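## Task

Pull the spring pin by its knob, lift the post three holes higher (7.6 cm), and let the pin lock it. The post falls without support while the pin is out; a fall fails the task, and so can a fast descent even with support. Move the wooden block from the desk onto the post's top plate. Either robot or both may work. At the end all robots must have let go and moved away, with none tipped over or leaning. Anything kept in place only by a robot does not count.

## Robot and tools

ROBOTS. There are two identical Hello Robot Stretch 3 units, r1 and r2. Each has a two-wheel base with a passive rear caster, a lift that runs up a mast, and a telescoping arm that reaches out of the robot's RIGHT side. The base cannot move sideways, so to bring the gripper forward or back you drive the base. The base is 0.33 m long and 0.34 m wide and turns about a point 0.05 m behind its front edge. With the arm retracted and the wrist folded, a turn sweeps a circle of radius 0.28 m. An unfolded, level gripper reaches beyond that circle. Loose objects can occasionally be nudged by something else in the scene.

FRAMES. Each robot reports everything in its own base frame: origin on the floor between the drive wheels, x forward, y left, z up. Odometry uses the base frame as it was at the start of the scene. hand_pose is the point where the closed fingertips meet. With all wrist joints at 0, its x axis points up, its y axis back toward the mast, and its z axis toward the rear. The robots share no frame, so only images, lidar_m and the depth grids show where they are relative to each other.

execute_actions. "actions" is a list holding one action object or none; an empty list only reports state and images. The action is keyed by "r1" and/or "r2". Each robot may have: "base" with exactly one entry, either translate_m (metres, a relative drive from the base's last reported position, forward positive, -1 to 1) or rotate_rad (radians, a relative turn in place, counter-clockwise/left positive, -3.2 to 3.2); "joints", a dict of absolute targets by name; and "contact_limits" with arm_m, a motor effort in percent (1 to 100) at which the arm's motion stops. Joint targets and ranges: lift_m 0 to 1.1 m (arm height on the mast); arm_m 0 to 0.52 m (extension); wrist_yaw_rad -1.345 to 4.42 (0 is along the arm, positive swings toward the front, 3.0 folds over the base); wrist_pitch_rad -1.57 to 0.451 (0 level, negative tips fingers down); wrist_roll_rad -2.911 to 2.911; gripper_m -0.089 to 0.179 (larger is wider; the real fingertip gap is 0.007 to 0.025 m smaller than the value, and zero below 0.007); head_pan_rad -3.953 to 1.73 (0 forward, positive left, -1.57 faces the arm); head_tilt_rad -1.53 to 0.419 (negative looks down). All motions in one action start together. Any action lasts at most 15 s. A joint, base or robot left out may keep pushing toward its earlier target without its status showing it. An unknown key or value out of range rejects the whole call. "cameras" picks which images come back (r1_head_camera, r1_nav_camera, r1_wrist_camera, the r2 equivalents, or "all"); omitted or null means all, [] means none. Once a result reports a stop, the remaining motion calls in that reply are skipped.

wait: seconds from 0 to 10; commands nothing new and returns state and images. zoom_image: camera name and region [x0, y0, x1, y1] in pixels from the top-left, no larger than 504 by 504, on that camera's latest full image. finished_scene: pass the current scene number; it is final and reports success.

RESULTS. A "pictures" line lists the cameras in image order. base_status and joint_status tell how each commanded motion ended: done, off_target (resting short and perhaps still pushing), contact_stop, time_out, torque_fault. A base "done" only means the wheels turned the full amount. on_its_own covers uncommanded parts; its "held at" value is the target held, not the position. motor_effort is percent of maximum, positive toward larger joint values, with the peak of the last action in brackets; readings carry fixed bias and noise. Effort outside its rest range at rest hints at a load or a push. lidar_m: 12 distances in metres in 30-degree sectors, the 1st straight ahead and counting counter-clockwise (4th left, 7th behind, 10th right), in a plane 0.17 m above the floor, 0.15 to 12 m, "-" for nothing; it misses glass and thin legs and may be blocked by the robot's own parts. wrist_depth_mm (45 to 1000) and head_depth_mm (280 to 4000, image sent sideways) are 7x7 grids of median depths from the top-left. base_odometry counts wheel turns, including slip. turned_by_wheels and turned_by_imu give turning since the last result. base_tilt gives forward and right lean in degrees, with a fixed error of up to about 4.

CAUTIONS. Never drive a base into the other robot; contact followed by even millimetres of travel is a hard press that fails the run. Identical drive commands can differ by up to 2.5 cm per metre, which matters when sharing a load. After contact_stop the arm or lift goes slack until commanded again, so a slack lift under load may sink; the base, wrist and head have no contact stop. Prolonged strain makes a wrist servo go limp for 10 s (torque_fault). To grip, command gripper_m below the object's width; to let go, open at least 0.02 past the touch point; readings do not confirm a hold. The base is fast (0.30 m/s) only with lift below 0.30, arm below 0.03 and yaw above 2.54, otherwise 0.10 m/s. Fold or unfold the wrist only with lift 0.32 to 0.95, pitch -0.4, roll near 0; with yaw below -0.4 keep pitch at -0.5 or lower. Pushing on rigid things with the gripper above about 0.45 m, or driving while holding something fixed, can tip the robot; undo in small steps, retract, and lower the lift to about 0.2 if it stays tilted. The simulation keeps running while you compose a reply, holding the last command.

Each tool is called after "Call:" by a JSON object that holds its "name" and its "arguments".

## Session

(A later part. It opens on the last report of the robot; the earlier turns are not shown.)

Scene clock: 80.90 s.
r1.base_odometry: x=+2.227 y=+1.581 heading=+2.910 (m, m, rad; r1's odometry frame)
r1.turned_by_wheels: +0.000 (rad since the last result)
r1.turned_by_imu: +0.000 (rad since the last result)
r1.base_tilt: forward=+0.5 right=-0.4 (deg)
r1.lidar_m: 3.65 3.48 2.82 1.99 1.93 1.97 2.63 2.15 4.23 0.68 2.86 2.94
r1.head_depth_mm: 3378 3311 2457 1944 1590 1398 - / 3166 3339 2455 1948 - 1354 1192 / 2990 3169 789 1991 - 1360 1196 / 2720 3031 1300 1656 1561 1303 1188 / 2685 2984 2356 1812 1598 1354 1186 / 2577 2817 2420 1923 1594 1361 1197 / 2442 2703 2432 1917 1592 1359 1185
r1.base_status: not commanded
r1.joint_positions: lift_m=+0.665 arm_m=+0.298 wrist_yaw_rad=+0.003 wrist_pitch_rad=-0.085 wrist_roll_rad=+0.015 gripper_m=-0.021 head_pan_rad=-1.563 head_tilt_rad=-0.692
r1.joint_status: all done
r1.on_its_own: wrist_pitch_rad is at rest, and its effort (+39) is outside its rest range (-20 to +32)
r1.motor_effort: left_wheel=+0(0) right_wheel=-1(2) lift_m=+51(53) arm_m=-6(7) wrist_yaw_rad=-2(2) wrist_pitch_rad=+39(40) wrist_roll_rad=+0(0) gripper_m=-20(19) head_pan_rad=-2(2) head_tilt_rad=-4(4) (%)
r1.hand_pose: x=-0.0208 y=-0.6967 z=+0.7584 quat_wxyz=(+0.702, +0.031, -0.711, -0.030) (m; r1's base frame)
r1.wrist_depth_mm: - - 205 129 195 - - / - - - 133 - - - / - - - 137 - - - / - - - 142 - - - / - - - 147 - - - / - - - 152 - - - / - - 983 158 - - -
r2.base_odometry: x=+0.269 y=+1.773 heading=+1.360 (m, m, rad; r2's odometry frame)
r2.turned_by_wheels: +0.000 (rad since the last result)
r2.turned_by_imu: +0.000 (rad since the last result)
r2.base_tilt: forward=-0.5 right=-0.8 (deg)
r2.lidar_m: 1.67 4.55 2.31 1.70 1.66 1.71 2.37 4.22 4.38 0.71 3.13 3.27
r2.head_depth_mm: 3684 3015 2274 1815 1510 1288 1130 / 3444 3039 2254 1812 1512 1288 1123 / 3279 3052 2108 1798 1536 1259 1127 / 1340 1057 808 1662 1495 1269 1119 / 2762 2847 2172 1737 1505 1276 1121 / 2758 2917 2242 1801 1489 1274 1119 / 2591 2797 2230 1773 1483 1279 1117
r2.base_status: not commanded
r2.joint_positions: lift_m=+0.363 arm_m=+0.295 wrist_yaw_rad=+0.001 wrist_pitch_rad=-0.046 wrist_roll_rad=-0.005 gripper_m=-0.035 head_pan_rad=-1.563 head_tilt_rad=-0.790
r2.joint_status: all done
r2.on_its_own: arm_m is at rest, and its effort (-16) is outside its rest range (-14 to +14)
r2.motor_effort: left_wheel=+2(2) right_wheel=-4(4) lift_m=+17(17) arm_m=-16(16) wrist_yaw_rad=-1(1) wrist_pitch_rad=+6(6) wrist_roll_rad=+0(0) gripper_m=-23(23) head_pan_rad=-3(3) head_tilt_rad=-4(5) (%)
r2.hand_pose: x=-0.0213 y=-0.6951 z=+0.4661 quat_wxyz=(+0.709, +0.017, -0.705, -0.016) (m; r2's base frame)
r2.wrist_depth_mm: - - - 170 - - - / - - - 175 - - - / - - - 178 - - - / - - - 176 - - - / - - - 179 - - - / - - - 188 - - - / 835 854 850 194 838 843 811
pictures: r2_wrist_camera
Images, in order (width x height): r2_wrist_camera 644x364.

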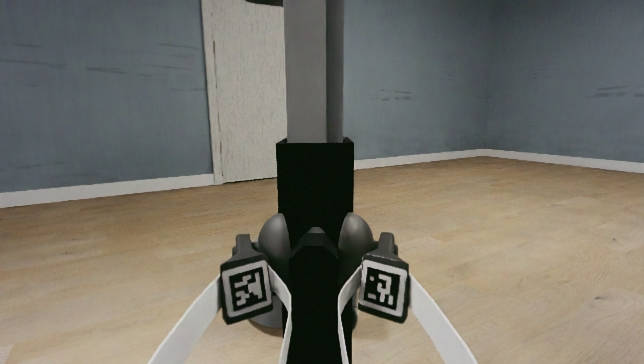

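Floating now; pull a bit more.

Call:
{"name": "execute_actions", "arguments": {"actions": [{"r1":{"joints":{"lift_m":0.6645}},"r2":{"joints":{"gripper_m":-0.046,"arm_m":0.289}}}], "cameras": ["r2_wrist_camera"]}}

Call:
{"name": "execute_actions", "arguments": {"actions": [{"r1":{"joints":{"lift_m":0.673}},"r2":{"joints":{"gripper_m":-0.036}}}], "cameras": ["r2_wrist_camera"]}}

Scene clock: 86.80 s.
r1.base_odometry: x=+2.227 y=+1.581 heading=+2.910 (m, m, rad; r1's odometry frame)
r1.turned_by_wheels: +0.000 (rad since the last result)
r1.turned_by_imu: +0.001 (rad since the last result)
r1.base_tilt: forward=+0.6 right=-0.6 (deg)
r1.lidar_m: 3.64 3.47 2.82 2.00 1.93 1.97 2.64 2.15 4.24 0.68 2.86 2.95
r1.head_depth_mm: 3322 3324 2447 1948 1600 1402 - / 3117 3340 2449 1951 - 1369 1196 / 2989 3124 788 1971 - 1357 1189 / 2725 3014 1287 1652 1561 1299 1193 / 2669 2936 2353 1813 1595 1359 1183 / 2587 2860 2415 1909 1592 1361 1190 / 2469 2722 2428 1899 1595 1360 1191
r1.base_status: not commanded
r1.joint_positions: lift_m=+0.665 arm_m=+0.298 wrist_yaw_rad=+0.003 wrist_pitch_rad=-0.082 wrist_roll_rad=+0.015 gripper_m=-0.021 head_pan_rad=-1.563 head_tilt_rad=-0.692
r1.joint_status: all done
r1.on_its_own: wrist_pitch_rad is at rest, and its effort (+37) is outside its rest range (-20 to +32)
r1.motor_effort: left_wheel=+0(0) right_wheel=-2(2) lift_m=+34(46) arm_m=-7(7) wrist_yaw_rad=-2(2) wrist_pitch_rad=+37(39) wrist_roll_rad=+0(0) gripper_m=-20(19) head_pan_rad=-2(2) head_tilt_rad=-4(4) (%)
r1.hand_pose: x=-0.0208 y=-0.6968 z=+0.7582 quat_wxyz=(+0.702, +0.030, -0.711, -0.029) (m; r1's base frame)
r1.wrist_depth_mm: - - 206 129 193 - - / - - - 133 - - - / - - - 138 - - - / - - - 143 - - - / - - - 147 - - - / - - - 152 - - - / - - 981 158 - - -
r2.base_odometry: x=+0.269 y=+1.773 heading=+1.360 (m, m, rad; r2's odometry frame)
r2.turned_by_wheels: +0.000 (rad since the last result)
r2.turned_by_imu: +0.000 (rad since the last result)
r2.base_tilt: forward=-0.4 right=-0.8 (deg)
r2.lidar_m: 1.67 4.55 2.31 1.70 1.67 1.72 2.37 4.22 4.39 0.71 3.12 3.27
r2.head_depth_mm: 3708 3057 2269 1807 1507 1292 1131 / 3467 3015 2269 1816 1511 1292 1126 / 3249 3012 2119 1804 1500 1260 1121 / 1340 1060 808 1650 1519 1255 1126 / 2754 2871 2153 1727 1498 1280 1121 / 2743 2920 2228 1802 1498 1279 1121 / 2615 2816 2220 1783 1482 1273 1118
r2.base_status: not commanded
r2.joint_positions: lift_m=+0.363 arm_m=+0.290 wrist_yaw_rad=+0.001 wrist_pitch_rad=-0.045 wrist_roll_rad=-0.005 gripper_m=-0.045 head_pan_rad=-1.563 head_tilt_rad=-0.790
r2.joint_status: all done
r2.on_its_own: arm_m is at rest, and its effort (-17) is outside its rest range (-14 to +14)
r2.motor_effort: left_wheel=+2(3) right_wheel=-4(4) lift_m=+17(17) arm_m=-17(19) wrist_yaw_rad=-2(2) wrist_pitch_rad=+6(6) wrist_roll_rad=+0(0) gripper_m=-25(95) head_pan_rad=-3(2) head_tilt_rad=-4(4) (%)
r2.hand_pose: x=-0.0211 y=-0.6903 z=+0.4665 quat_wxyz=(+0.709, +0.017, -0.705, -0.016) (m; r2's base frame)
r2.wrist_depth_mm: - - - 175 - - - / - - - 179 - - - / - - - 182 - - - / - - - 181 - - - / - - - 184 - - - / - - - 193 - - - / 839 830 811 201 825 833 826
pictures: r2_wrist_camera
Images, in order (width x height): r2_wrist_camera 644x364.

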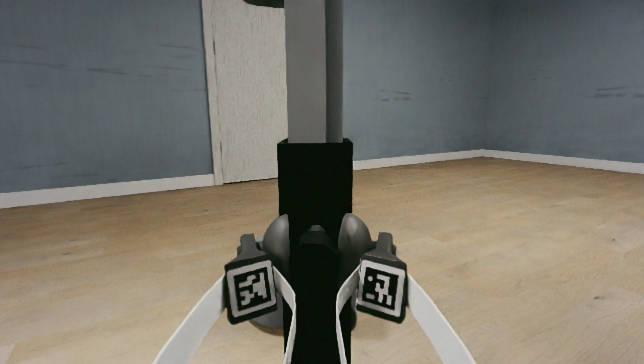

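Scene clock: 87.50 s.
r1.base_odometry: x=+2.227 y=+1.581 heading=+2.910 (m, m, rad; r1's odometry frame)
r1.turned_by_wheels: +0.000 (rad since the last result)
r1.turned_by_imu: +0.000 (rad since the last result)
r1.base_tilt: forward=+0.6 right=-0.5 (deg)
r1.lidar_m: 3.64 3.48 2.82 2.00 1.93 1.97 2.64 2.15 4.24 0.68 2.86 2.95
r1.head_depth_mm: 3348 3336 2465 1936 1610 1383 - / 3157 3313 2439 1984 - 1368 1197 / 2934 3165 774 1991 - 1349 1193 / 2717 2995 806 1655 1568 1302 1189 / 2710 2912 2354 1806 1594 1358 1193 / 2574 2850 2432 1939 1590 1364 1191 / 2449 2705 2425 1927 1590 1361 1184
r1.base_status: not commanded
r1.joint_positions: lift_m=+0.672 arm_m=+0.298 wrist_yaw_rad=+0.003 wrist_pitch_rad=-0.087 wrist_roll_rad=+0.015 gripper_m=-0.021 head_pan_rad=-1.563 head_tilt_rad=-0.692
r1.joint_status: all done
r1.on_its_own: wrist_pitch_rad is at rest, and its effort (+40) is outside its rest range (-20 to +32)
r1.motor_effort: left_wheel=+0(0) right_wheel=-2(2) lift_m=+53(54) arm_m=-7(7) wrist_yaw_rad=-2(0) wrist_pitch_rad=+40(41) wrist_roll_rad=+0(0) gripper_m=-19(19) head_pan_rad=-2(2) head_tilt_rad=-4(4) (%)
r1.hand_pose: x=-0.0208 y=-0.6966 z=+0.7648 quat_wxyz=(+0.702, +0.032, -0.711, -0.030) (m; r1's base frame)
r1.wrist_depth_mm: - - 206 129 194 - - / - - - 133 - - - / - - - 137 - - - / - - - 142 - - - / - - - 147 - - - / - - - 152 - - - / - - 965 160 - - -
r2.base_odometry: x=+0.269 y=+1.773 heading=+1.360 (m, m, rad; r2's odometry frame)
r2.turned_by_wheels: +0.000 (rad since the last result)
r2.turned_by_imu: +0.000 (rad since the last result)
r2.base_tilt: forward=-0.6 right=-0.8 (deg)
r2.lidar_m: 1.67 4.57 2.30 1.70 1.66 1.72 2.37 4.20 4.40 0.71 3.13 3.27
r2.head_depth_mm: 3700 3047 2283 1803 1515 1289 1128 / 3402 3019 2270 1807 1511 1285 1125 / 3262 3026 2090 1809 1506 1256 1126 / 1350 1046 798 1658 1516 1261 1126 / 2757 2857 2173 1719 1490 1281 1124 / 2743 2889 2235 1800 1497 1275 1115 / 2594 2831 2224 1783 1494 1266 1116
r2.base_status: not commanded
r2.joint_positions: lift_m=+0.363 arm_m=+0.290 wrist_yaw_rad=+0.001 wrist_pitch_rad=-0.045 wrist_roll_rad=-0.005 gripper_m=-0.035 head_pan_rad=-1.563 head_tilt_rad=-0.790
r2.joint_status: all done
r2.on_its_own: arm_m is at rest, and its effort (-16) is outside its rest range (-14 to +14)
r2.motor_effort: left_wheel=+2(3) right_wheel=-4(4) lift_m=+17(17) arm_m=-16(17) wrist_yaw_rad=-2(3) wrist_pitch_rad=+6(6) wrist_roll_rad=+0(0) gripper_m=-21(26) head_pan_rad=-4(2) head_tilt_rad=-5(4) (%)
r2.hand_pose: x=-0.0211 y=-0.6901 z=+0.4665 quat_wxyz=(+0.709, +0.017, -0.705, -0.016) (m; r2's base frame)
r2.wrist_depth_mm: - - - 174 - - - / - - - 180 - - - / - - - 183 - - - / - - - 182 - - - / - - - 185 - - - / - - - 193 - - - / 829 836 815 201 831 820 820
pictures: r2_wrist_camera
Images, in order (width x height): r2_wrist_camera 644x364.

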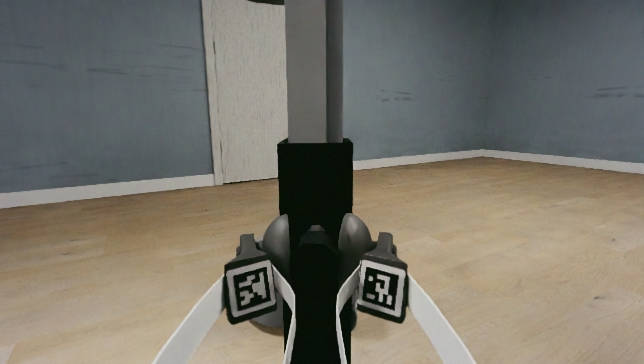

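Call:
{"name": "execute_actions", "arguments": {"actions": [{"r1":{"joints":{"lift_m":0.734}}}], "cameras": []}}

Call:
{"name": "execute_actions", "arguments": {"actions": [{"r2":{"joints":{"gripper_m":0.08}}}], "cameras": ["r2_wrist_camera"]}}

Call:
{"name": "execute_actions", "arguments": {"actions": [{"r1":{"joints":{"lift_m":0.742}}}], "cameras": ["r2_wrist_camera"]}}

Call:
{"name": "execute_actions", "arguments": {"actions": [{"r1":{"joints":{"lift_m":0.748}}}], "cameras": ["r2_wrist_camera"]}}

Scene clock: 92.00 s.
r1.base_odometry: x=+2.227 y=+1.581 heading=+2.910 (m, m, rad; r1's odometry frame)
r1.turned_by_wheels: +0.000 (rad since the last result)
r1.turned_by_imu: +0.001 (rad since the last result)
r1.base_tilt: forward=+0.4 right=-0.5 (deg)
r1.lidar_m: 3.65 3.46 2.82 1.99 1.93 1.98 2.64 2.15 4.23 0.68 2.86 2.95
r1.head_depth_mm: 3335 3360 2465 1943 1653 - - / 3142 3325 2358 2076 1528 1355 1195 / 3004 3158 747 - 1532 1352 1193 / 2723 3012 746 1663 1566 1294 1184 / 2700 2906 2351 1819 1594 1367 1190 / 2571 2859 2441 1916 1588 1359 1191 / 2469 2709 2431 1924 1586 1360 1187
r1.base_status: not commanded
r1.joint_positions: lift_m=+0.733 arm_m=+0.298 wrist_yaw_rad=+0.003 wrist_pitch_rad=-0.089 wrist_roll_rad=+0.015 gripper_m=-0.021 head_pan_rad=-1.563 head_tilt_rad=-0.692
r1.joint_status: all done
r1.on_its_own: wrist_pitch_rad is at rest, and its effort (+41) is outside its rest range (-20 to +32)
r1.motor_effort: left_wheel=+0(0) right_wheel=-2(2) lift_m=+52(56) arm_m=-7(7) wrist_yaw_rad=+0(2) wrist_pitch_rad=+41(41) wrist_roll_rad=+0(0) gripper_m=-19(20) head_pan_rad=-2(2) head_tilt_rad=-4(3) (%)
r1.hand_pose: x=-0.0208 y=-0.6965 z=+0.8252 quat_wxyz=(+0.701, +0.033, -0.711, -0.031) (m; r1's base frame)
r1.wrist_depth_mm: - - 207 129 195 - - / - - - 133 - - - / - - - 138 - - - / - - - 143 - - - / - - - 147 - - - / - - - 152 - - - / - - - 160 - - -
r2.base_odometry: x=+0.269 y=+1.773 heading=+1.360 (m, m, rad; r2's odometry frame)
r2.turned_by_wheels: +0.000 (rad since the last result)
r2.turned_by_imu: +0.000 (rad since the last result)
r2.base_tilt: forward=-0.4 right=-0.8 (deg)
r2.lidar_m: 1.68 4.55 2.30 1.70 1.66 1.71 2.37 4.22 4.40 0.71 3.13 3.25
r2.head_depth_mm: 3654 3116 2272 1815 1510 1292 1131 / 3433 3070 2266 1820 1503 1288 1124 / 3317 2992 2178 1802 1511 1265 1125 / 1294 855 825 1657 1499 1258 1126 / 1276 2856 2235 1723 1497 1285 1120 / 2756 2944 2246 1788 1501 1285 1119 / 2612 2862 2224 1782 1492 1276 1116
r2.base_status: not commanded
r2.joint_positions: lift_m=+0.363 arm_m=+0.290 wrist_yaw_rad=+0.001 wrist_pitch_rad=-0.045 wrist_roll_rad=-0.005 gripper_m=-0.029 head_pan_rad=-1.563 head_tilt_rad=-0.790
r2.joint_status: not commanded
r2.on_its_own: gripper_m is held at -0.030, not at your -0.036, by its stall guard, which is not easing now; arm_m is at rest, and its effort (-15) is outside its rest range (-14 to +14)
r2.motor_effort: left_wheel=+3(2) right_wheel=-4(3) lift_m=+17(17) arm_m=-15(15) wrist_yaw_rad=-2(2) wrist_pitch_rad=+6(6) wrist_roll_rad=+0(0) gripper_m=-19(19) head_pan_rad=-3(2) head_tilt_rad=-4(5) (%)
r2.hand_pose: x=-0.0211 y=-0.6901 z=+0.4665 quat_wxyz=(+0.709, +0.017, -0.705, -0.016) (m; r2's base frame)
r2.wrist_depth_mm: - - - 174 - - - / - - - 180 - - - / - - - 182 - - - / - - - 181 - - - / - - - 184 - - - / - - - 193 - - - / 833 840 825 200 822 823 824
pictures: none
No camera images: the call's "cameras" was empty. Leave "cameras" out to get every camera's image.

Scene clock: 93.60 s.
r1.base_odometry: x=+2.227 y=+1.581 heading=+2.910 (m, m, rad; r1's odometry frame)
r1.turned_by_wheels: +0.000 (rad since the last result)
r1.turned_by_imu: +0.000 (rad since the last result)
r1.base_tilt: forward=+0.5 right=-0.5 (deg)
r1.lidar_m: 3.65 3.47 2.82 2.00 1.93 1.98 2.64 2.15 4.22 0.68 2.86 2.93
r1.head_depth_mm: 3333 3321 2463 1951 1648 - - / 3135 3320 2359 2054 1522 1358 1198 / 2970 3172 747 - 1523 1360 1192 / 2703 2955 747 1666 1559 1301 1192 / 2695 2912 2338 1822 1596 1365 1186 / 2587 2842 2426 1922 1594 1363 1186 / 2443 2718 2415 1917 1590 1361 1192
r1.base_status: not commanded
r1.joint_positions: lift_m=+0.733 arm_m=+0.298 wrist_yaw_rad=+0.003 wrist_pitch_rad=-0.089 wrist_roll_rad=+0.015 gripper_m=-0.021 head_pan_rad=-1.563 head_tilt_rad=-0.692
r1.joint_status: not commanded
r1.on_its_own: wrist_pitch_rad is at rest, and its effort (+41) is outside its rest range (-20 to +32)
r1.motor_effort: left_wheel=+0(0) right_wheel=-2(2) lift_m=+52(53) arm_m=-8(6) wrist_yaw_rad=-1(0) wrist_pitch_rad=+41(41) wrist_roll_rad=-1(0) gripper_m=-20(20) head_pan_rad=-2(2) head_tilt_rad=-4(5) (%)
r1.hand_pose: x=-0.0208 y=-0.6965 z=+0.8253 quat_wxyz=(+0.701, +0.033, -0.711, -0.031) (m; r1's base frame)
r1.wrist_depth_mm: - - 208 129 194 - - / - - - 133 - - - / - - - 137 - - - / - - - 143 - - - / - - - 147 - - - / - - - 153 - - - / - - - 159 - - -
r2.base_odometry: x=+0.269 y=+1.773 heading=+1.360 (m, m, rad; r2's odometry frame)
r2.turned_by_wheels: +0.000 (rad since the last result)
r2.turned_by_imu: +0.000 (rad since the last result)
r2.base_tilt: forward=-0.5 right=-0.8 (deg)
r2.lidar_m: 1.67 4.56 2.31 1.70 1.66 1.72 2.37 4.23 4.39 0.71 3.12 3.27
r2.head_depth_mm: 3666 3061 2298 1803 1518 1293 1128 / 3471 3033 2278 1821 1516 1292 1129 / 3257 3005 2188 1814 1516 1266 1130 / 1294 855 829 1661 1498 1261 1119 / 2730 2847 2233 1732 1492 1283 1124 / 2715 2895 2242 1789 1508 1276 1120 / 2609 2813 2223 1789 1484 1277 1115
r2.base_status: not commanded
r2.joint_positions: lift_m=+0.363 arm_m=+0.289 wrist_yaw_rad=+0.001 wrist_pitch_rad=-0.046 wrist_roll_rad=-0.005 gripper_m=+0.080 head_pan_rad=-1.563 head_tilt_rad=-0.790
r2.joint_status: all done
r2.motor_effort: left_wheel=+1(3) right_wheel=-2(4) lift_m=+17(17) arm_m=-3(15) wrist_yaw_rad=-2(3) wrist_pitch_rad=+6(6) wrist_roll_rad=+0(0) gripper_m=+1(76) head_pan_rad=-1(2) head_tilt_rad=-4(4) (%)
r2.hand_pose: x=-0.0211 y=-0.6891 z=+0.4663 quat_wxyz=(+0.709, +0.017, -0.705, -0.016) (m; r2's base frame)
r2.wrist_depth_mm: - - - 176 - - - / - - - 181 - - - / - - - 185 - - - / - - - 183 - - - / - - - 187 - - - / - - 839 196 - - - / 829 842 824 203 803 829 819
pictures: r2_wrist_camera
Images, in order (width x height): r2_wrist_camera 644x364.

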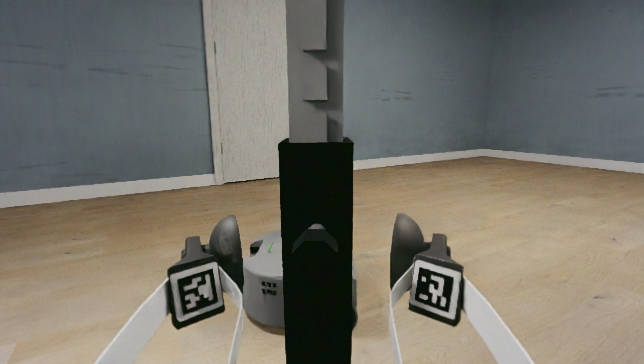

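Scene clock: 94.30 s.
r1.base_odometry: x=+2.227 y=+1.581 heading=+2.910 (m, m, rad; r1's odometry frame)
r1.turned_by_wheels: +0.000 (rad since the last result)
r1.turned_by_imu: +0.000 (rad since the last result)
r1.base_tilt: forward=+0.6 right=-0.4 (deg)
r1.lidar_m: 3.64 3.47 2.82 1.98 1.93 1.97 2.64 2.15 4.24 0.68 2.86 2.94
r1.head_depth_mm: 3351 3316 2458 1950 1651 - - / 3132 3301 2377 2058 1528 1344 1189 / 2997 3153 745 - 1528 1359 1193 / 2722 3022 745 1654 1558 1296 1193 / 2710 2916 2365 1813 1597 1357 1190 / 2530 2821 2429 1934 1589 1361 1187 / 2446 2724 2416 1904 1594 1369 1183
r1.base_status: not commanded
r1.joint_positions: lift_m=+0.741 arm_m=+0.298 wrist_yaw_rad=+0.003 wrist_pitch_rad=-0.116 wrist_roll_rad=+0.015 gripper_m=-0.021 head_pan_rad=-1.563 head_tilt_rad=-0.692
r1.joint_status: all done
r1.on_its_own: wrist_pitch_rad is at rest, and its effort (+53) is outside its rest range (-20 to +32)
r1.motor_effort: left_wheel=+0(0) right_wheel=-2(2) lift_m=+55(58) arm_m=-7(7) wrist_yaw_rad=-1(2) wrist_pitch_rad=+53(54) wrist_roll_rad=+0(0) gripper_m=-19(19) head_pan_rad=-2(2) head_tilt_rad=-4(4) (%)
r1.hand_pose: x=-0.0208 y=-0.6952 z=+0.8265 quat_wxyz=(+0.701, +0.042, -0.711, -0.041) (m; r1's base frame)
r1.wrist_depth_mm: - - - 128 201 - - / - - - 133 - - - / - - - 137 - - - / - - - 143 - - - / - - - 149 - - - / - - - 154 - - - / - - 990 163 - - -
r2.base_odometry: x=+0.269 y=+1.773 heading=+1.360 (m, m, rad; r2's odometry frame)
r2.turned_by_wheels: +0.000 (rad since the last result)
r2.turned_by_imu: +0.000 (rad since the last result)
r2.base_tilt: forward=-0.4 right=-0.9 (deg)
r2.lidar_m: 1.67 4.54 2.30 1.70 1.66 1.72 2.38 4.21 4.37 0.71 3.13 3.24
r2.head_depth_mm: 3625 3042 2287 1819 1506 1295 1137 / 3445 3083 2274 1826 1513 1287 1132 / 3239 3042 2192 1793 1502 1262 1128 / 1297 851 833 1654 1500 1257 1124 / 2721 2861 2251 1718 1512 1287 1124 / 2744 2889 2242 1796 1496 1281 1118 / 2626 2827 2213 1792 1488 1272 1122
r2.base_status: not commanded
r2.joint_positions: lift_m=+0.363 arm_m=+0.289 wrist_yaw_rad=+0.001 wrist_pitch_rad=-0.046 wrist_roll_rad=-0.005 gripper_m=+0.080 head_pan_rad=-1.563 head_tilt_rad=-0.790
r2.joint_status: not commanded
r2.motor_effort: left_wheel=+1(1) right_wheel=-1(1) lift_m=+17(17) arm_m=-3(3) wrist_yaw_rad=-2(2) wrist_pitch_rad=+6(6) wrist_roll_rad=+0(0) gripper_m=+0(1) head_pan_rad=-3(2) head_tilt_rad=-3(5) (%)
r2.hand_pose: x=-0.0211 y=-0.6891 z=+0.4663 quat_wxyz=(+0.709, +0.017, -0.705, -0.016) (m; r2's base frame)
r2.wrist_depth_mm: - - - 176 - - - / - - - 181 - - - / - - - 185 - - - / - - - 183 - - - / - - - 187 - - - / - - 863 195 - - - / 838 860 822 204 824 824 811
pictures: r2_wrist_camera
Images, in order (width x height): r2_wrist_camera 644x364.

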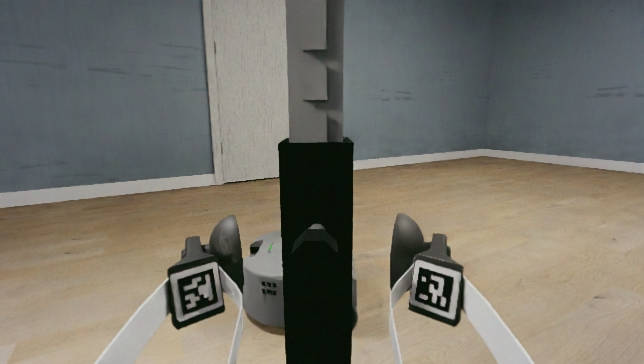

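Scene clock: 94.93 s.
r1.base_odometry: x=+2.227 y=+1.581 heading=+2.910 (m, m, rad; r1's odometry frame)
r1.turned_by_wheels: +0.000 (rad since the last result)
r1.turned_by_imu: +0.000 (rad since the last result)
r1.base_tilt: forward=+0.5 right=-0.5 (deg)
r1.lidar_m: 3.65 3.48 2.82 1.99 1.92 1.97 2.64 2.16 4.23 0.68 2.86 2.94
r1.head_depth_mm: 3310 3290 2443 1975 1648 - - / 3180 3339 2342 2083 1528 1336 1196 / 2962 3138 747 - 1516 1359 1192 / 2704 2986 746 1651 1564 1295 1193 / 2702 2955 2314 1823 1590 1364 1186 / 2565 2822 2449 1922 1603 1369 1184 / 2472 2688 2412 1931 1586 1356 1190
r1.base_status: not commanded
r1.joint_positions: lift_m=+0.747 arm_m=+0.298 wrist_yaw_rad=+0.003 wrist_pitch_rad=-0.135 wrist_roll_rad=+0.015 gripper_m=-0.021 head_pan_rad=-1.563 head_tilt_rad=-0.692
r1.joint_status: all done
r1.on_its_own: wrist_pitch_rad is at rest, and its effort (+62) is outside its rest range (-20 to +32)
r1.motor_effort: left_wheel=+0(0) right_wheel=-2(2) lift_m=+57(57) arm_m=-7(8) wrist_yaw_rad=-1(1) wrist_pitch_rad=+62(63) wrist_roll_rad=+0(0) gripper_m=-18(20) head_pan_rad=-2(2) head_tilt_rad=-3(4) (%)
r1.hand_pose: x=-0.0208 y=-0.6941 z=+0.8275 quat_wxyz=(+0.701, +0.049, -0.710, -0.048) (m; r1's base frame)
r1.wrist_depth_mm: - - - 127 206 - - / - - - 132 - - - / - - - 138 - - - / - - - 144 - - - / - - - 150 - - - / - - - 156 - - - / - - 977 164 - - -
r2.base_odometry: x=+0.269 y=+1.773 heading=+1.360 (m, m, rad; r2's odometry frame)
r2.turned_by_wheels: +0.000 (rad since the last result)
r2.turned_by_imu: +0.000 (rad since the last result)
r2.base_tilt: forward=-0.5 right=-0.8 (deg)
r2.lidar_m: 1.68 4.56 2.31 1.70 1.66 1.71 2.37 4.23 4.39 0.71 3.11 3.27
r2.head_depth_mm: 3689 3089 2266 1824 1506 1298 1127 / 3476 3013 2288 1819 1508 1290 1129 / 3242 3028 2178 1814 1509 1261 1123 / 1297 841 826 1653 1499 1258 1124 / 2707 2867 2256 1714 1503 1286 1123 / 2727 2892 2273 1792 1495 1271 1121 / 2596 2827 2194 1779 1497 1277 1118
r2.base_status: not commanded
r2.joint_positions: lift_m=+0.363 arm_m=+0.289 wrist_yaw_rad=+0.001 wrist_pitch_rad=-0.046 wrist_roll_rad=-0.005 gripper_m=+0.080 head_pan_rad=-1.563 head_tilt_rad=-0.790
r2.joint_status: not commanded
r2.motor_effort: left_wheel=+1(1) right_wheel=-1(2) lift_m=+17(17) arm_m=-3(3) wrist_yaw_rad=-2(3) wrist_pitch_rad=+6(6) wrist_roll_rad=+0(0) gripper_m=+0(0) head_pan_rad=-3(2) head_tilt_rad=-5(4) (%)
r2.hand_pose: x=-0.0211 y=-0.6891 z=+0.4663 quat_wxyz=(+0.709, +0.017, -0.705, -0.016) (m; r2's base frame)
r2.wrist_depth_mm: - - - 176 - - - / - - - 181 - - - / - - - 185 - - - / - - - 183 - - - / - - - 187 - - - / - - 834 195 - - - / 847 852 815 202 831 833 808
pictures: r2_wrist_camera
Images, in order (width x height): r2_wrist_camera 644x364.

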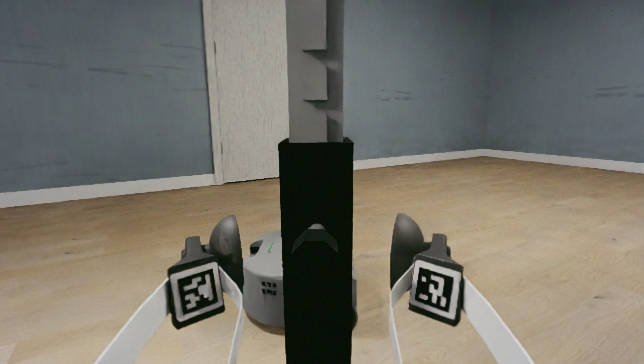

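Call:
{"name": "execute_actions", "arguments": {"actions": [{"r1":{"joints":{"lift_m":0.735}},"r2":{"joints":{"arm_m":0.296}}}], "cameras": []}}

Call:
{"name": "execute_actions", "arguments": {"actions": [{"r2":{"joints":{"gripper_m":-0.046}}}], "cameras": []}}

Call:
{"name": "execute_actions", "arguments": {"actions": [{"r2":{"joints":{"arm_m":0.287}}}], "cameras": []}}

Call:
{"name": "execute_actions", "arguments": {"actions": [{"r1":{"joints":{"lift_m":0.7425}},"r2":{"joints":{"gripper_m":-0.036}}}], "cameras": ["r2_wrist_camera"]}}

Call:
{"name": "execute_actions", "arguments": {"actions": [{"r2":{"joints":{"gripper_m":0.08}}}], "cameras": ["r2_wrist_camera"]}}

Scene clock: 101.13 s.
r1.base_odometry: x=+2.227 y=+1.581 heading=+2.910 (m, m, rad; r1's odometry frame)
r1.turned_by_wheels: +0.000 (rad since the last result)
r1.turned_by_imu: +0.001 (rad since the last result)
r1.base_tilt: forward=+0.4 right=-0.7 (deg)
r1.lidar_m: 3.65 3.47 2.82 1.99 1.93 1.98 2.64 2.15 4.22 0.68 2.86 2.94
r1.head_depth_mm: 3332 3335 2458 1941 1646 - - / 3154 3379 2368 2069 1537 1373 1192 / 2983 3174 747 - 1520 1360 1195 / 2743 2986 747 1652 1567 1299 1190 / 2676 2945 2355 1820 1594 1362 1188 / 2562 2831 2411 1918 1589 1357 1188 / 2468 2731 2423 1922 1588 1359 1183
r1.base_status: not commanded
r1.joint_positions: lift_m=+0.735 arm_m=+0.298 wrist_yaw_rad=+0.003 wrist_pitch_rad=-0.094 wrist_roll_rad=+0.015 gripper_m=-0.021 head_pan_rad=-1.563 head_tilt_rad=-0.692
r1.joint_status: all done
r1.on_its_own: wrist_pitch_rad is at rest, and its effort (+43) is outside its rest range (-20 to +32)
r1.motor_effort: left_wheel=+0(0) right_wheel=-2(2) lift_m=+33(50) arm_m=-7(7) wrist_yaw_rad=+0(0) wrist_pitch_rad=+43(62) wrist_roll_rad=+0(0) gripper_m=-18(20) head_pan_rad=-2(2) head_tilt_rad=-4(4) (%)
r1.hand_pose: x=-0.0208 y=-0.6963 z=+0.8258 quat_wxyz=(+0.701, +0.034, -0.711, -0.033) (m; r1's base frame)
r1.wrist_depth_mm: - - 204 129 192 - - / - - - 134 - - - / - - - 138 - - - / - - - 144 - - - / - - - 149 - - - / - - - 154 - - - / - - 521 160 - - -
r2.base_odometry: x=+0.269 y=+1.773 heading=+1.360 (m, m, rad; r2's odometry frame)
r2.turned_by_wheels: +0.000 (rad since the last result)
r2.turned_by_imu: +0.000 (rad since the last result)
r2.base_tilt: forward=-0.6 right=-0.9 (deg)
r2.lidar_m: 1.67 4.56 2.31 1.71 1.66 1.72 2.37 4.22 4.39 0.71 3.12 3.26
r2.head_depth_mm: 3665 3072 2277 1824 1507 1293 1126 / 3410 3011 2283 1812 1508 1289 1126 / 3275 3024 2194 1801 1535 1262 1124 / 1297 855 828 1666 1542 1261 1120 / 2688 2858 2250 1729 1493 1276 1119 / 2746 2888 2247 1797 1499 1278 1118 / 2662 2814 2224 1787 1488 1270 1117
r2.base_status: not commanded
r2.joint_positions: lift_m=+0.363 arm_m=+0.296 wrist_yaw_rad=+0.001 wrist_pitch_rad=-0.046 wrist_roll_rad=-0.005 gripper_m=+0.080 head_pan_rad=-1.563 head_tilt_rad=-0.790
r2.joint_status: all done
r2.motor_effort: left_wheel=+2(1) right_wheel=-2(2) lift_m=+17(17) arm_m=+3(2) wrist_yaw_rad=-2(2) wrist_pitch_rad=+6(6) wrist_roll_rad=+0(0) gripper_m=+0(1) head_pan_rad=-2(1) head_tilt_rad=-5(4) (%)
r2.hand_pose: x=-0.0211 y=-0.6956 z=+0.4663 quat_wxyz=(+0.709, +0.017, -0.705, -0.016) (m; r2's base frame)
r2.wrist_depth_mm: - - - 170 - - - / - - - 174 - - - / - - - 178 - - - / - - - 176 - - - / - - - 180 - - - / - - 858 188 - - - / 837 837 839 195 842 805 833
pictures: none
No camera images: the call's "cameras" was empty. Leave "cameras" out to get every camera's image.

Scene clock: 102.87 s.
r1.base_odometry: x=+2.227 y=+1.581 heading=+2.910 (m, m, rad; r1's odometry frame)
r1.turned_by_wheels: +0.000 (rad since the last result)
r1.turned_by_imu: +0.000 (rad since the last result)
r1.base_tilt: forward=+0.5 right=-0.6 (deg)
r1.lidar_m: 3.65 3.45 2.82 1.99 1.93 1.97 2.64 2.16 4.23 0.68 2.86 2.95
r1.head_depth_mm: 3324 3321 2469 1945 1656 - - / 3176 3347 2345 2058 1522 1366 1194 / 2987 3166 746 - 1527 1354 1193 / 2725 2996 748 1669 1560 1296 1190 / 2705 2912 2342 1816 1592 1360 1189 / 2587 2838 2415 1929 1596 1363 1194 / 2469 2699 2418 1918 1594 1357 1190
r1.base_status: not commanded
r1.joint_positions: lift_m=+0.735 arm_m=+0.298 wrist_yaw_rad=+0.003 wrist_pitch_rad=-0.094 wrist_roll_rad=+0.015 gripper_m=-0.021 head_pan_rad=-1.563 head_tilt_rad=-0.692
r1.joint_status: not commanded
r1.on_its_own: wrist_pitch_rad is at rest, and its effort (+43) is outside its rest range (-20 to +32)
r1.motor_effort: left_wheel=+0(0) right_wheel=-2(1) lift_m=+34(33) arm_m=-6(7) wrist_yaw_rad=-1(2) wrist_pitch_rad=+43(43) wrist_roll_rad=+0(0) gripper_m=-17(19) head_pan_rad=-2(1) head_tilt_rad=-4(4) (%)
r1.hand_pose: x=-0.0208 y=-0.6963 z=+0.8258 quat_wxyz=(+0.701, +0.034, -0.711, -0.033) (m; r1's base frame)
r1.wrist_depth_mm: - - 205 129 192 - - / - - - 134 - - - / - - - 139 - - - / - - - 144 - - - / - - - 148 - - - / - - - 153 - - - / - - 511 161 - - -
r2.base_odometry: x=+0.269 y=+1.773 heading=+1.360 (m, m, rad; r2's odometry frame)
r2.turned_by_wheels: +0.000 (rad since the last result)
r2.turned_by_imu: +0.000 (rad since the last result)
r2.base_tilt: forward=-0.4 right=-0.9 (deg)
r2.lidar_m: 1.68 4.53 2.31 1.70 1.66 1.71 2.38 4.22 4.39 0.71 3.13 3.27
r2.head_depth_mm: 3668 3065 2287 1804 1511 1293 1130 / 3424 3033 2310 1815 1511 1290 1130 / 3253 3019 2196 1811 1544 1259 1128 / 1293 853 828 1657 1512 1268 1127 / 1281 2856 2232 1726 1497 1291 1125 / 2751 2876 2244 1807 1491 1283 1120 / 2597 2831 2213 1779 1488 1276 1119
r2.base_status: not commanded
r2.joint_positions: lift_m=+0.363 arm_m=+0.296 wrist_yaw_rad=-0.001 wrist_pitch_rad=-0.047 wrist_roll_rad=-0.005 gripper_m=-0.045 head_pan_rad=-1.563 head_tilt_rad=-0.790
r2.joint_status: all done
r2.motor_effort: left_wheel=+1(2) right_wheel=-2(2) lift_m=+17(17) arm_m=+4(4) wrist_yaw_rad=+1(2) wrist_pitch_rad=+6(7) wrist_roll_rad=+0(0) gripper_m=-26(100) head_pan_rad=-2(3) head_tilt_rad=-4(4) (%)
r2.hand_pose: x=-0.0218 y=-0.6955 z=+0.4659 quat_wxyz=(+0.709, +0.017, -0.705, -0.017) (m; r2's base frame)
r2.wrist_depth_mm: - - - 170 - - - / - - - 174 - - - / - - - 178 - - - / - - - 176 - - - / - - - 179 - - - / - - - 189 - - - / 836 861 821 194 813 814 797
pictures: none
No camera images: the call's "cameras" was empty. Leave "cameras" out to get every camera's image.

Scene clock: 103.73 s.
r1.base_odometry: x=+2.227 y=+1.581 heading=+2.910 (m, m, rad; r1's odometry frame)
r1.turned_by_wheels: +0.000 (rad since the last result)
r1.turned_by_imu: +0.000 (rad since the last result)
r1.base_tilt: forward=+0.5 right=-0.5 (deg)
r1.lidar_m: 3.65 3.47 2.82 1.99 1.93 1.97 2.64 2.15 4.26 0.68 2.86 2.95
r1.head_depth_mm: 3312 3344 2458 1955 1646 - - / 3111 3326 2360 2070 1532 1361 1191 / 2967 3177 746 - 1518 1356 1191 / 2735 2981 747 1669 1558 1300 1191 / 2718 2940 2350 1827 1592 1362 1189 / 2560 2863 2419 1939 1592 1361 1187 / 2473 2721 2428 1917 1591 1357 1194
r1.base_status: not commanded
r1.joint_positions: lift_m=+0.735 arm_m=+0.298 wrist_yaw_rad=+0.003 wrist_pitch_rad=-0.094 wrist_roll_rad=+0.015 gripper_m=-0.021 head_pan_rad=-1.563 head_tilt_rad=-0.692
r1.joint_status: not commanded
r1.on_its_own: wrist_pitch_rad is at rest, and its effort (+43) is outside its rest range (-20 to +32)
r1.motor_effort: left_wheel=+0(0) right_wheel=-2(1) lift_m=+33(33) arm_m=-7(7) wrist_yaw_rad=-1(1) wrist_pitch_rad=+43(43) wrist_roll_rad=+0(0) gripper_m=-18(20) head_pan_rad=-1(2) head_tilt_rad=-4(4) (%)
r1.hand_pose: x=-0.0208 y=-0.6963 z=+0.8258 quat_wxyz=(+0.701, +0.034, -0.711, -0.033) (m; r1's base frame)
r1.wrist_depth_mm: - - 203 130 191 - - / - - - 134 - - - / - - - 138 - - - / - - - 144 - - - / - - - 148 - - - / - - - 153 - - - / - - - 161 - - -
r2.base_odometry: x=+0.269 y=+1.773 heading=+1.360 (m, m, rad; r2's odometry frame)
r2.turned_by_wheels: +0.000 (rad since the last result)
r2.turned_by_imu: +0.000 (rad since the last result)
r2.base_tilt: forward=-0.5 right=-0.9 (deg)
r2.lidar_m: 1.67 4.55 2.29 1.70 1.66 1.71 2.37 4.20 4.40 0.71 3.12 3.25
r2.head_depth_mm: 3683 2994 2264 1821 1516 1296 1131 / 3390 2994 2287 1809 1518 1287 1133 / 3228 3019 2207 1795 1510 1269 1124 / 1290 856 832 1653 1509 1260 1123 / 2673 2827 2236 1733 1498 1284 1116 / 2752 2877 2226 1782 1497 1287 1121 / 2615 2878 2259 1778 1503 1279 1122
r2.base_status: not commanded
r2.joint_positions: lift_m=+0.363 arm_m=+0.288 wrist_yaw_rad=+0.002 wrist_pitch_rad=-0.045 wrist_roll_rad=-0.005 gripper_m=-0.042 head_pan_rad=-1.563 head_tilt_rad=-0.790
r2.joint_status: all done
r2.motor_effort: left_wheel=+3(3) right_wheel=-3(4) lift_m=+17(17) arm_m=-14(17) wrist_yaw_rad=-3(3) wrist_pitch_rad=+6(7) wrist_roll_rad=+0(0) gripper_m=-23(27) head_pan_rad=-2(3) head_tilt_rad=-5(4) (%)
r2.hand_pose: x=-0.0209 y=-0.6880 z=+0.4666 quat_wxyz=(+0.709, +0.017, -0.705, -0.015) (m; r2's base frame)
r2.wrist_depth_mm: - - - 177 - - - / - - - 182 - - - / - - - 185 - - - / - - - 183 - - - / - - - 187 - - - / - - - 195 - - - / 827 854 788 204 838 819 811
pictures: none
No camera images: the call's "cameras" was empty. Leave "cameras" out to get every camera's image.

Scene clock: 104.40 s.
r1.base_odometry: x=+2.227 y=+1.581 heading=+2.910 (m, m, rad; r1's odometry frame)
r1.turned_by_wheels: +0.000 (rad since the last result)
r1.turned_by_imu: +0.000 (rad since the last result)
r1.base_tilt: forward=+0.5 right=-0.6 (deg)
r1.lidar_m: 3.63 3.47 2.82 1.99 1.93 1.97 2.64 2.15 4.25 0.68 2.86 2.94
r1.head_depth_mm: 3317 3313 2448 1977 1642 - - / 3154 3346 2345 2094 1535 1356 1190 / 2994 3164 739 - 1527 1356 1192 / 2746 2988 739 1662 1551 1301 1190 / 2665 2960 2362 1826 1603 1368 1192 / 2578 2842 2438 1925 1597 1359 1183 / 2451 2708 2425 1919 1597 1364 1190
r1.base_status: not commanded
r1.joint_positions: lift_m=+0.742 arm_m=+0.298 wrist_yaw_rad=+0.003 wrist_pitch_rad=-0.105 wrist_roll_rad=+0.015 gripper_m=-0.021 head_pan_rad=-1.563 head_tilt_rad=-0.692
r1.joint_status: all done
r1.on_its_own: wrist_pitch_rad is at rest, and its effort (+48) is outside its rest range (-20 to +32)
r1.motor_effort: left_wheel=-1(0) right_wheel=-2(2) lift_m=+52(53) arm_m=-7(7) wrist_yaw_rad=-1(1) wrist_pitch_rad=+48(51) wrist_roll_rad=+0(1) gripper_m=-20(18) head_pan_rad=-2(2) head_tilt_rad=-3(5) (%)
r1.hand_pose: x=-0.0208 y=-0.6957 z=+0.8297 quat_wxyz=(+0.701, +0.038, -0.711, -0.037) (m; r1's base frame)
r1.wrist_depth_mm: - - 207 129 195 - - / - - - 133 - - - / - - - 138 - - - / - - - 143 - - - / - - - 149 - - - / - - - 154 - - - / - - 516 162 - - -
r2.base_odometry: x=+0.269 y=+1.773 heading=+1.360 (m, m, rad; r2's odometry frame)
r2.turned_by_wheels: +0.000 (rad since the last result)
r2.turned_by_imu: +0.000 (rad since the last result)
r2.base_tilt: forward=-0.5 right=-0.8 (deg)
r2.lidar_m: 1.67 4.55 2.31 1.70 1.66 1.71 2.38 4.22 4.39 0.71 3.13 3.26
r2.head_depth_mm: 3701 3129 2283 1818 1524 1290 1133 / 3508 3066 2268 1811 1523 1298 1131 / 3278 3034 2188 1812 1500 1264 1123 / 1292 845 826 1654 1506 1262 1126 / 2722 2858 2236 1714 1495 1284 1117 / 2756 2877 2232 1779 1484 1277 1116 / 2627 2765 2227 1798 1486 1275 1115
r2.base_status: not commanded
r2.joint_positions: lift_m=+0.363 arm_m=+0.288 wrist_yaw_rad=+0.002 wrist_pitch_rad=-0.045 wrist_roll_rad=-0.005 gripper_m=-0.035 head_pan_rad=-1.563 head_tilt_rad=-0.790
r2.joint_status: all done
r2.motor_effort: left_wheel=+2(2) right_wheel=-3(4) lift_m=+17(17) arm_m=-14(14) wrist_yaw_rad=-3(4) wrist_pitch_rad=+5(6) wrist_roll_rad=+0(0) gripper_m=-21(22) head_pan_rad=-3(2) head_tilt_rad=-4(5) (%)
r2.hand_pose: x=-0.0209 y=-0.6880 z=+0.4666 quat_wxyz=(+0.709, +0.017, -0.705, -0.015) (m; r2's base frame)
r2.wrist_depth_mm: - - - 178 - - - / - - - 183 - - - / - - - 185 - - - / - - - 184 - - - / - - - 187 - - - / - - - 196 - - - / 827 840 817 205 821 822 821
pictures: r2_wrist_camera
Images, in order (width x height): r2_wrist_camera 644x364.

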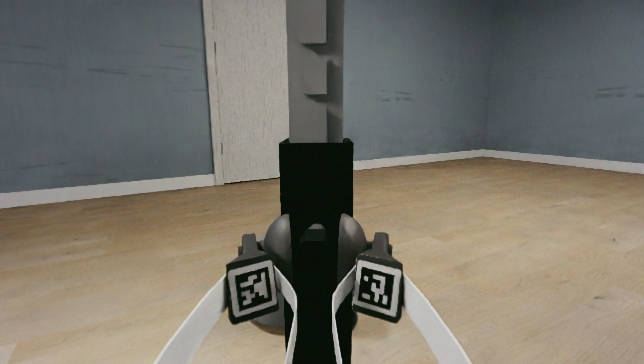

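Scene clock: 106.03 s.
r1.base_odometry: x=+2.227 y=+1.581 heading=+2.910 (m, m, rad; r1's odometry frame)
r1.turned_by_wheels: +0.000 (rad since the last result)
r1.turned_by_imu: +0.000 (rad since the last result)
r1.base_tilt: forward=+0.6 right=-0.6 (deg)
r1.lidar_m: 3.63 3.48 2.83 2.00 1.93 1.97 2.64 2.15 4.23 0.68 2.86 2.95
r1.head_depth_mm: 3335 3316 2447 1969 1649 - - / 3133 3328 2377 2091 1530 1355 1193 / 3000 3188 740 - 1528 1356 1189 / 2714 2982 739 1646 1559 1300 1188 / 2668 2931 2360 1824 1588 1359 1188 / 2575 2854 2441 1934 1602 1362 1187 / 2444 2725 2417 1929 1595 1364 1186
r1.base_status: not commanded
r1.joint_positions: lift_m=+0.742 arm_m=+0.298 wrist_yaw_rad=+0.003 wrist_pitch_rad=-0.105 wrist_roll_rad=+0.015 gripper_m=-0.021 head_pan_rad=-1.563 head_tilt_rad=-0.692
r1.joint_status: not commanded
r1.on_its_own: wrist_pitch_rad is at rest, and its effort (+48) is outside its rest range (-20 to +32)
r1.motor_effort: left_wheel=+0(0) right_wheel=-2(1) lift_m=+52(53) arm_m=-7(8) wrist_yaw_rad=-2(1) wrist_pitch_rad=+48(48) wrist_roll_rad=+0(0) gripper_m=-18(18) head_pan_rad=-2(2) head_tilt_rad=-4(5) (%)
r1.hand_pose: x=-0.0208 y=-0.6957 z=+0.8297 quat_wxyz=(+0.701, +0.038, -0.711, -0.037) (m; r1's base frame)
r1.wrist_depth_mm: - - 208 129 195 - - / - - - 133 - - - / - - - 138 - - - / - - - 143 - - - / - - - 149 - - - / - - - 154 - - - / - - 512 162 - - -
r2.base_odometry: x=+0.269 y=+1.773 heading=+1.360 (m, m, rad; r2's odometry frame)
r2.turned_by_wheels: +0.000 (rad since the last result)
r2.turned_by_imu: +0.000 (rad since the last result)
r2.base_tilt: forward=-0.4 right=-0.9 (deg)
r2.lidar_m: 1.67 4.56 2.30 1.70 1.66 1.72 2.37 4.21 4.41 0.71 3.13 3.27
r2.head_depth_mm: 3774 3069 2294 1809 1516 1295 1134 / 3449 3057 2278 1829 1513 1287 1129 / 3219 3017 2195 1804 1523 1264 1132 / 1287 845 830 1660 1510 1258 1126 / 2747 2870 2234 1736 1498 1288 1125 / 2773 2873 2252 1800 1490 1282 1114 / 2613 2799 2212 1791 1484 1276 1118
r2.base_status: not commanded
r2.joint_positions: lift_m=+0.363 arm_m=+0.287 wrist_yaw_rad=+0.002 wrist_pitch_rad=-0.045 wrist_roll_rad=-0.005 gripper_m=+0.080 head_pan_rad=-1.563 head_tilt_rad=-0.790
r2.joint_status: all done
r2.motor_effort: left_wheel=+1(2) right_wheel=-2(3) lift_m=+17(17) arm_m=-3(14) wrist_yaw_rad=-3(3) wrist_pitch_rad=+6(6) wrist_roll_rad=+0(0) gripper_m=+0(79) head_pan_rad=-3(2) head_tilt_rad=-5(5) (%)
r2.hand_pose: x=-0.0209 y=-0.6871 z=+0.4663 quat_wxyz=(+0.709, +0.017, -0.705, -0.016) (m; r2's base frame)
r2.wrist_depth_mm: - - - 178 - - - / - - - 184 - - - / - - - 187 - - - / - - - 185 - - - / - - - 190 - - - / - - 874 198 - - - / 837 825 842 205 817 825 822
pictures: r2_wrist_camera
Images, in order (width x height): r2_wrist_camera 644x364.

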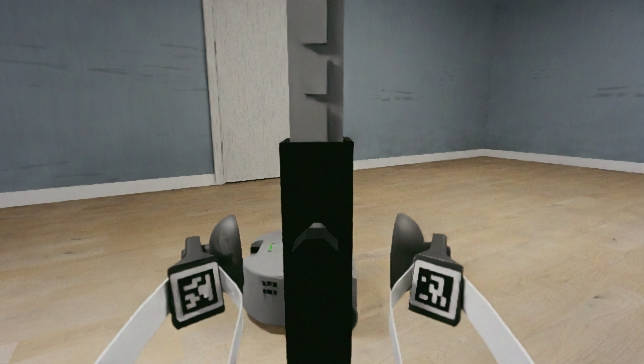

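Past the edge, as in scene 1. Continue.

Call:
{"name": "execute_actions", "arguments": {"actions": [{"r1":{"joints":{"lift_m":0.749}}}], "cameras": ["r2_wrist_camera"]}}

Scene clock: 108.10 s.
r1.base_odometry: x=+2.227 y=+1.581 heading=+2.910 (m, m, rad; r1's odometry frame)
r1.turned_by_wheels: +0.000 (rad since the last result)
r1.turned_by_imu: +0.000 (rad since the last result)
r1.base_tilt: forward=+0.5 right=-0.5 (deg)
r1.lidar_m: 3.65 3.47 2.82 1.99 1.93 1.97 2.64 2.15 4.23 0.68 2.86 2.94
r1.head_depth_mm: 3318 3362 2470 1997 1642 - - / 3153 3315 2344 2138 1524 1341 1194 / 2995 3150 740 - 1528 1354 1190 / 2728 2989 737 1644 1565 1294 1188 / 2675 2952 2339 1815 1596 1371 1193 / 2575 2844 2421 1937 1589 1359 1187 / 2456 2709 2439 1916 1598 1362 1187
r1.base_status: not commanded
r1.joint_positions: lift_m=+0.748 arm_m=+0.298 wrist_yaw_rad=+0.003 wrist_pitch_rad=-0.127 wrist_roll_rad=+0.015 gripper_m=-0.021 head_pan_rad=-1.563 head_tilt_rad=-0.692
r1.joint_status: all done
r1.on_its_own: wrist_pitch_rad is at rest, and its effort (+58) is outside its rest range (-20 to +32)
r1.motor_effort: left_wheel=+0(0) right_wheel=-1(1) lift_m=+55(55) arm_m=-7(7) wrist_yaw_rad=+1(2) wrist_pitch_rad=+58(60) wrist_roll_rad=+0(0) gripper_m=-19(20) head_pan_rad=-2(2) head_tilt_rad=-4(4) (%)
r1.hand_pose: x=-0.0208 y=-0.6945 z=+0.8306 quat_wxyz=(+0.701, +0.046, -0.711, -0.045) (m; r1's base frame)
r1.wrist_depth_mm: - - - 127 203 - - / - - - 132 - - - / - - - 137 - - - / - - - 143 - - - / - - - 149 - - - / - - - 155 - - - / - - 988 163 - - -
r2.base_odometry: x=+0.269 y=+1.773 heading=+1.360 (m, m, rad; r2's odometry frame)
r2.turned_by_wheels: +0.000 (rad since the last result)
r2.turned_by_imu: +0.000 (rad since the last result)
r2.base_tilt: forward=-0.6 right=-0.8 (deg)
r2.lidar_m: 1.67 4.54 2.31 1.70 1.66 1.71 2.37 4.23 4.38 0.71 3.12 3.28
r2.head_depth_mm: 3650 3061 2315 1826 1514 1294 1137 / 3419 3064 2287 1818 1513 1290 1125 / 3263 3025 2192 1808 1529 1264 1124 / 1287 843 830 1667 1502 1262 1125 / 2731 2857 2250 1714 1495 1277 1129 / 2753 2915 2228 1793 1485 1275 1119 / 2666 2829 2228 1788 1493 1283 1119
r2.base_status: not commanded
r2.joint_positions: lift_m=+0.363 arm_m=+0.287 wrist_yaw_rad=+0.002 wrist_pitch_rad=-0.045 wrist_roll_rad=-0.005 gripper_m=+0.080 head_pan_rad=-1.563 head_tilt_rad=-0.790
r2.joint_status: not commanded
r2.motor_effort: left_wheel=+1(1) right_wheel=-2(1) lift_m=+17(17) arm_m=-3(3) wrist_yaw_rad=-4(3) wrist_pitch_rad=+6(6) wrist_roll_rad=+0(0) gripper_m=+0(0) head_pan_rad=-3(4) head_tilt_rad=-5(4) (%)
r2.hand_pose: x=-0.0209 y=-0.6871 z=+0.4663 quat_wxyz=(+0.709, +0.017, -0.705, -0.016) (m; r2's base frame)
r2.wrist_depth_mm: - - - 180 - - - / - - - 184 - - - / - - - 186 - - - / - - - 185 - - - / - - - 189 - - - / - - 873 199 - - - / 841 826 846 205 816 827 809
pictures: r2_wrist_camera
Images, in order (width x height): r2_wrist_camera 644x364.

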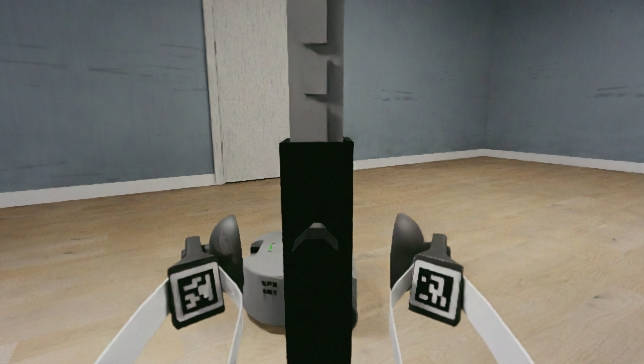

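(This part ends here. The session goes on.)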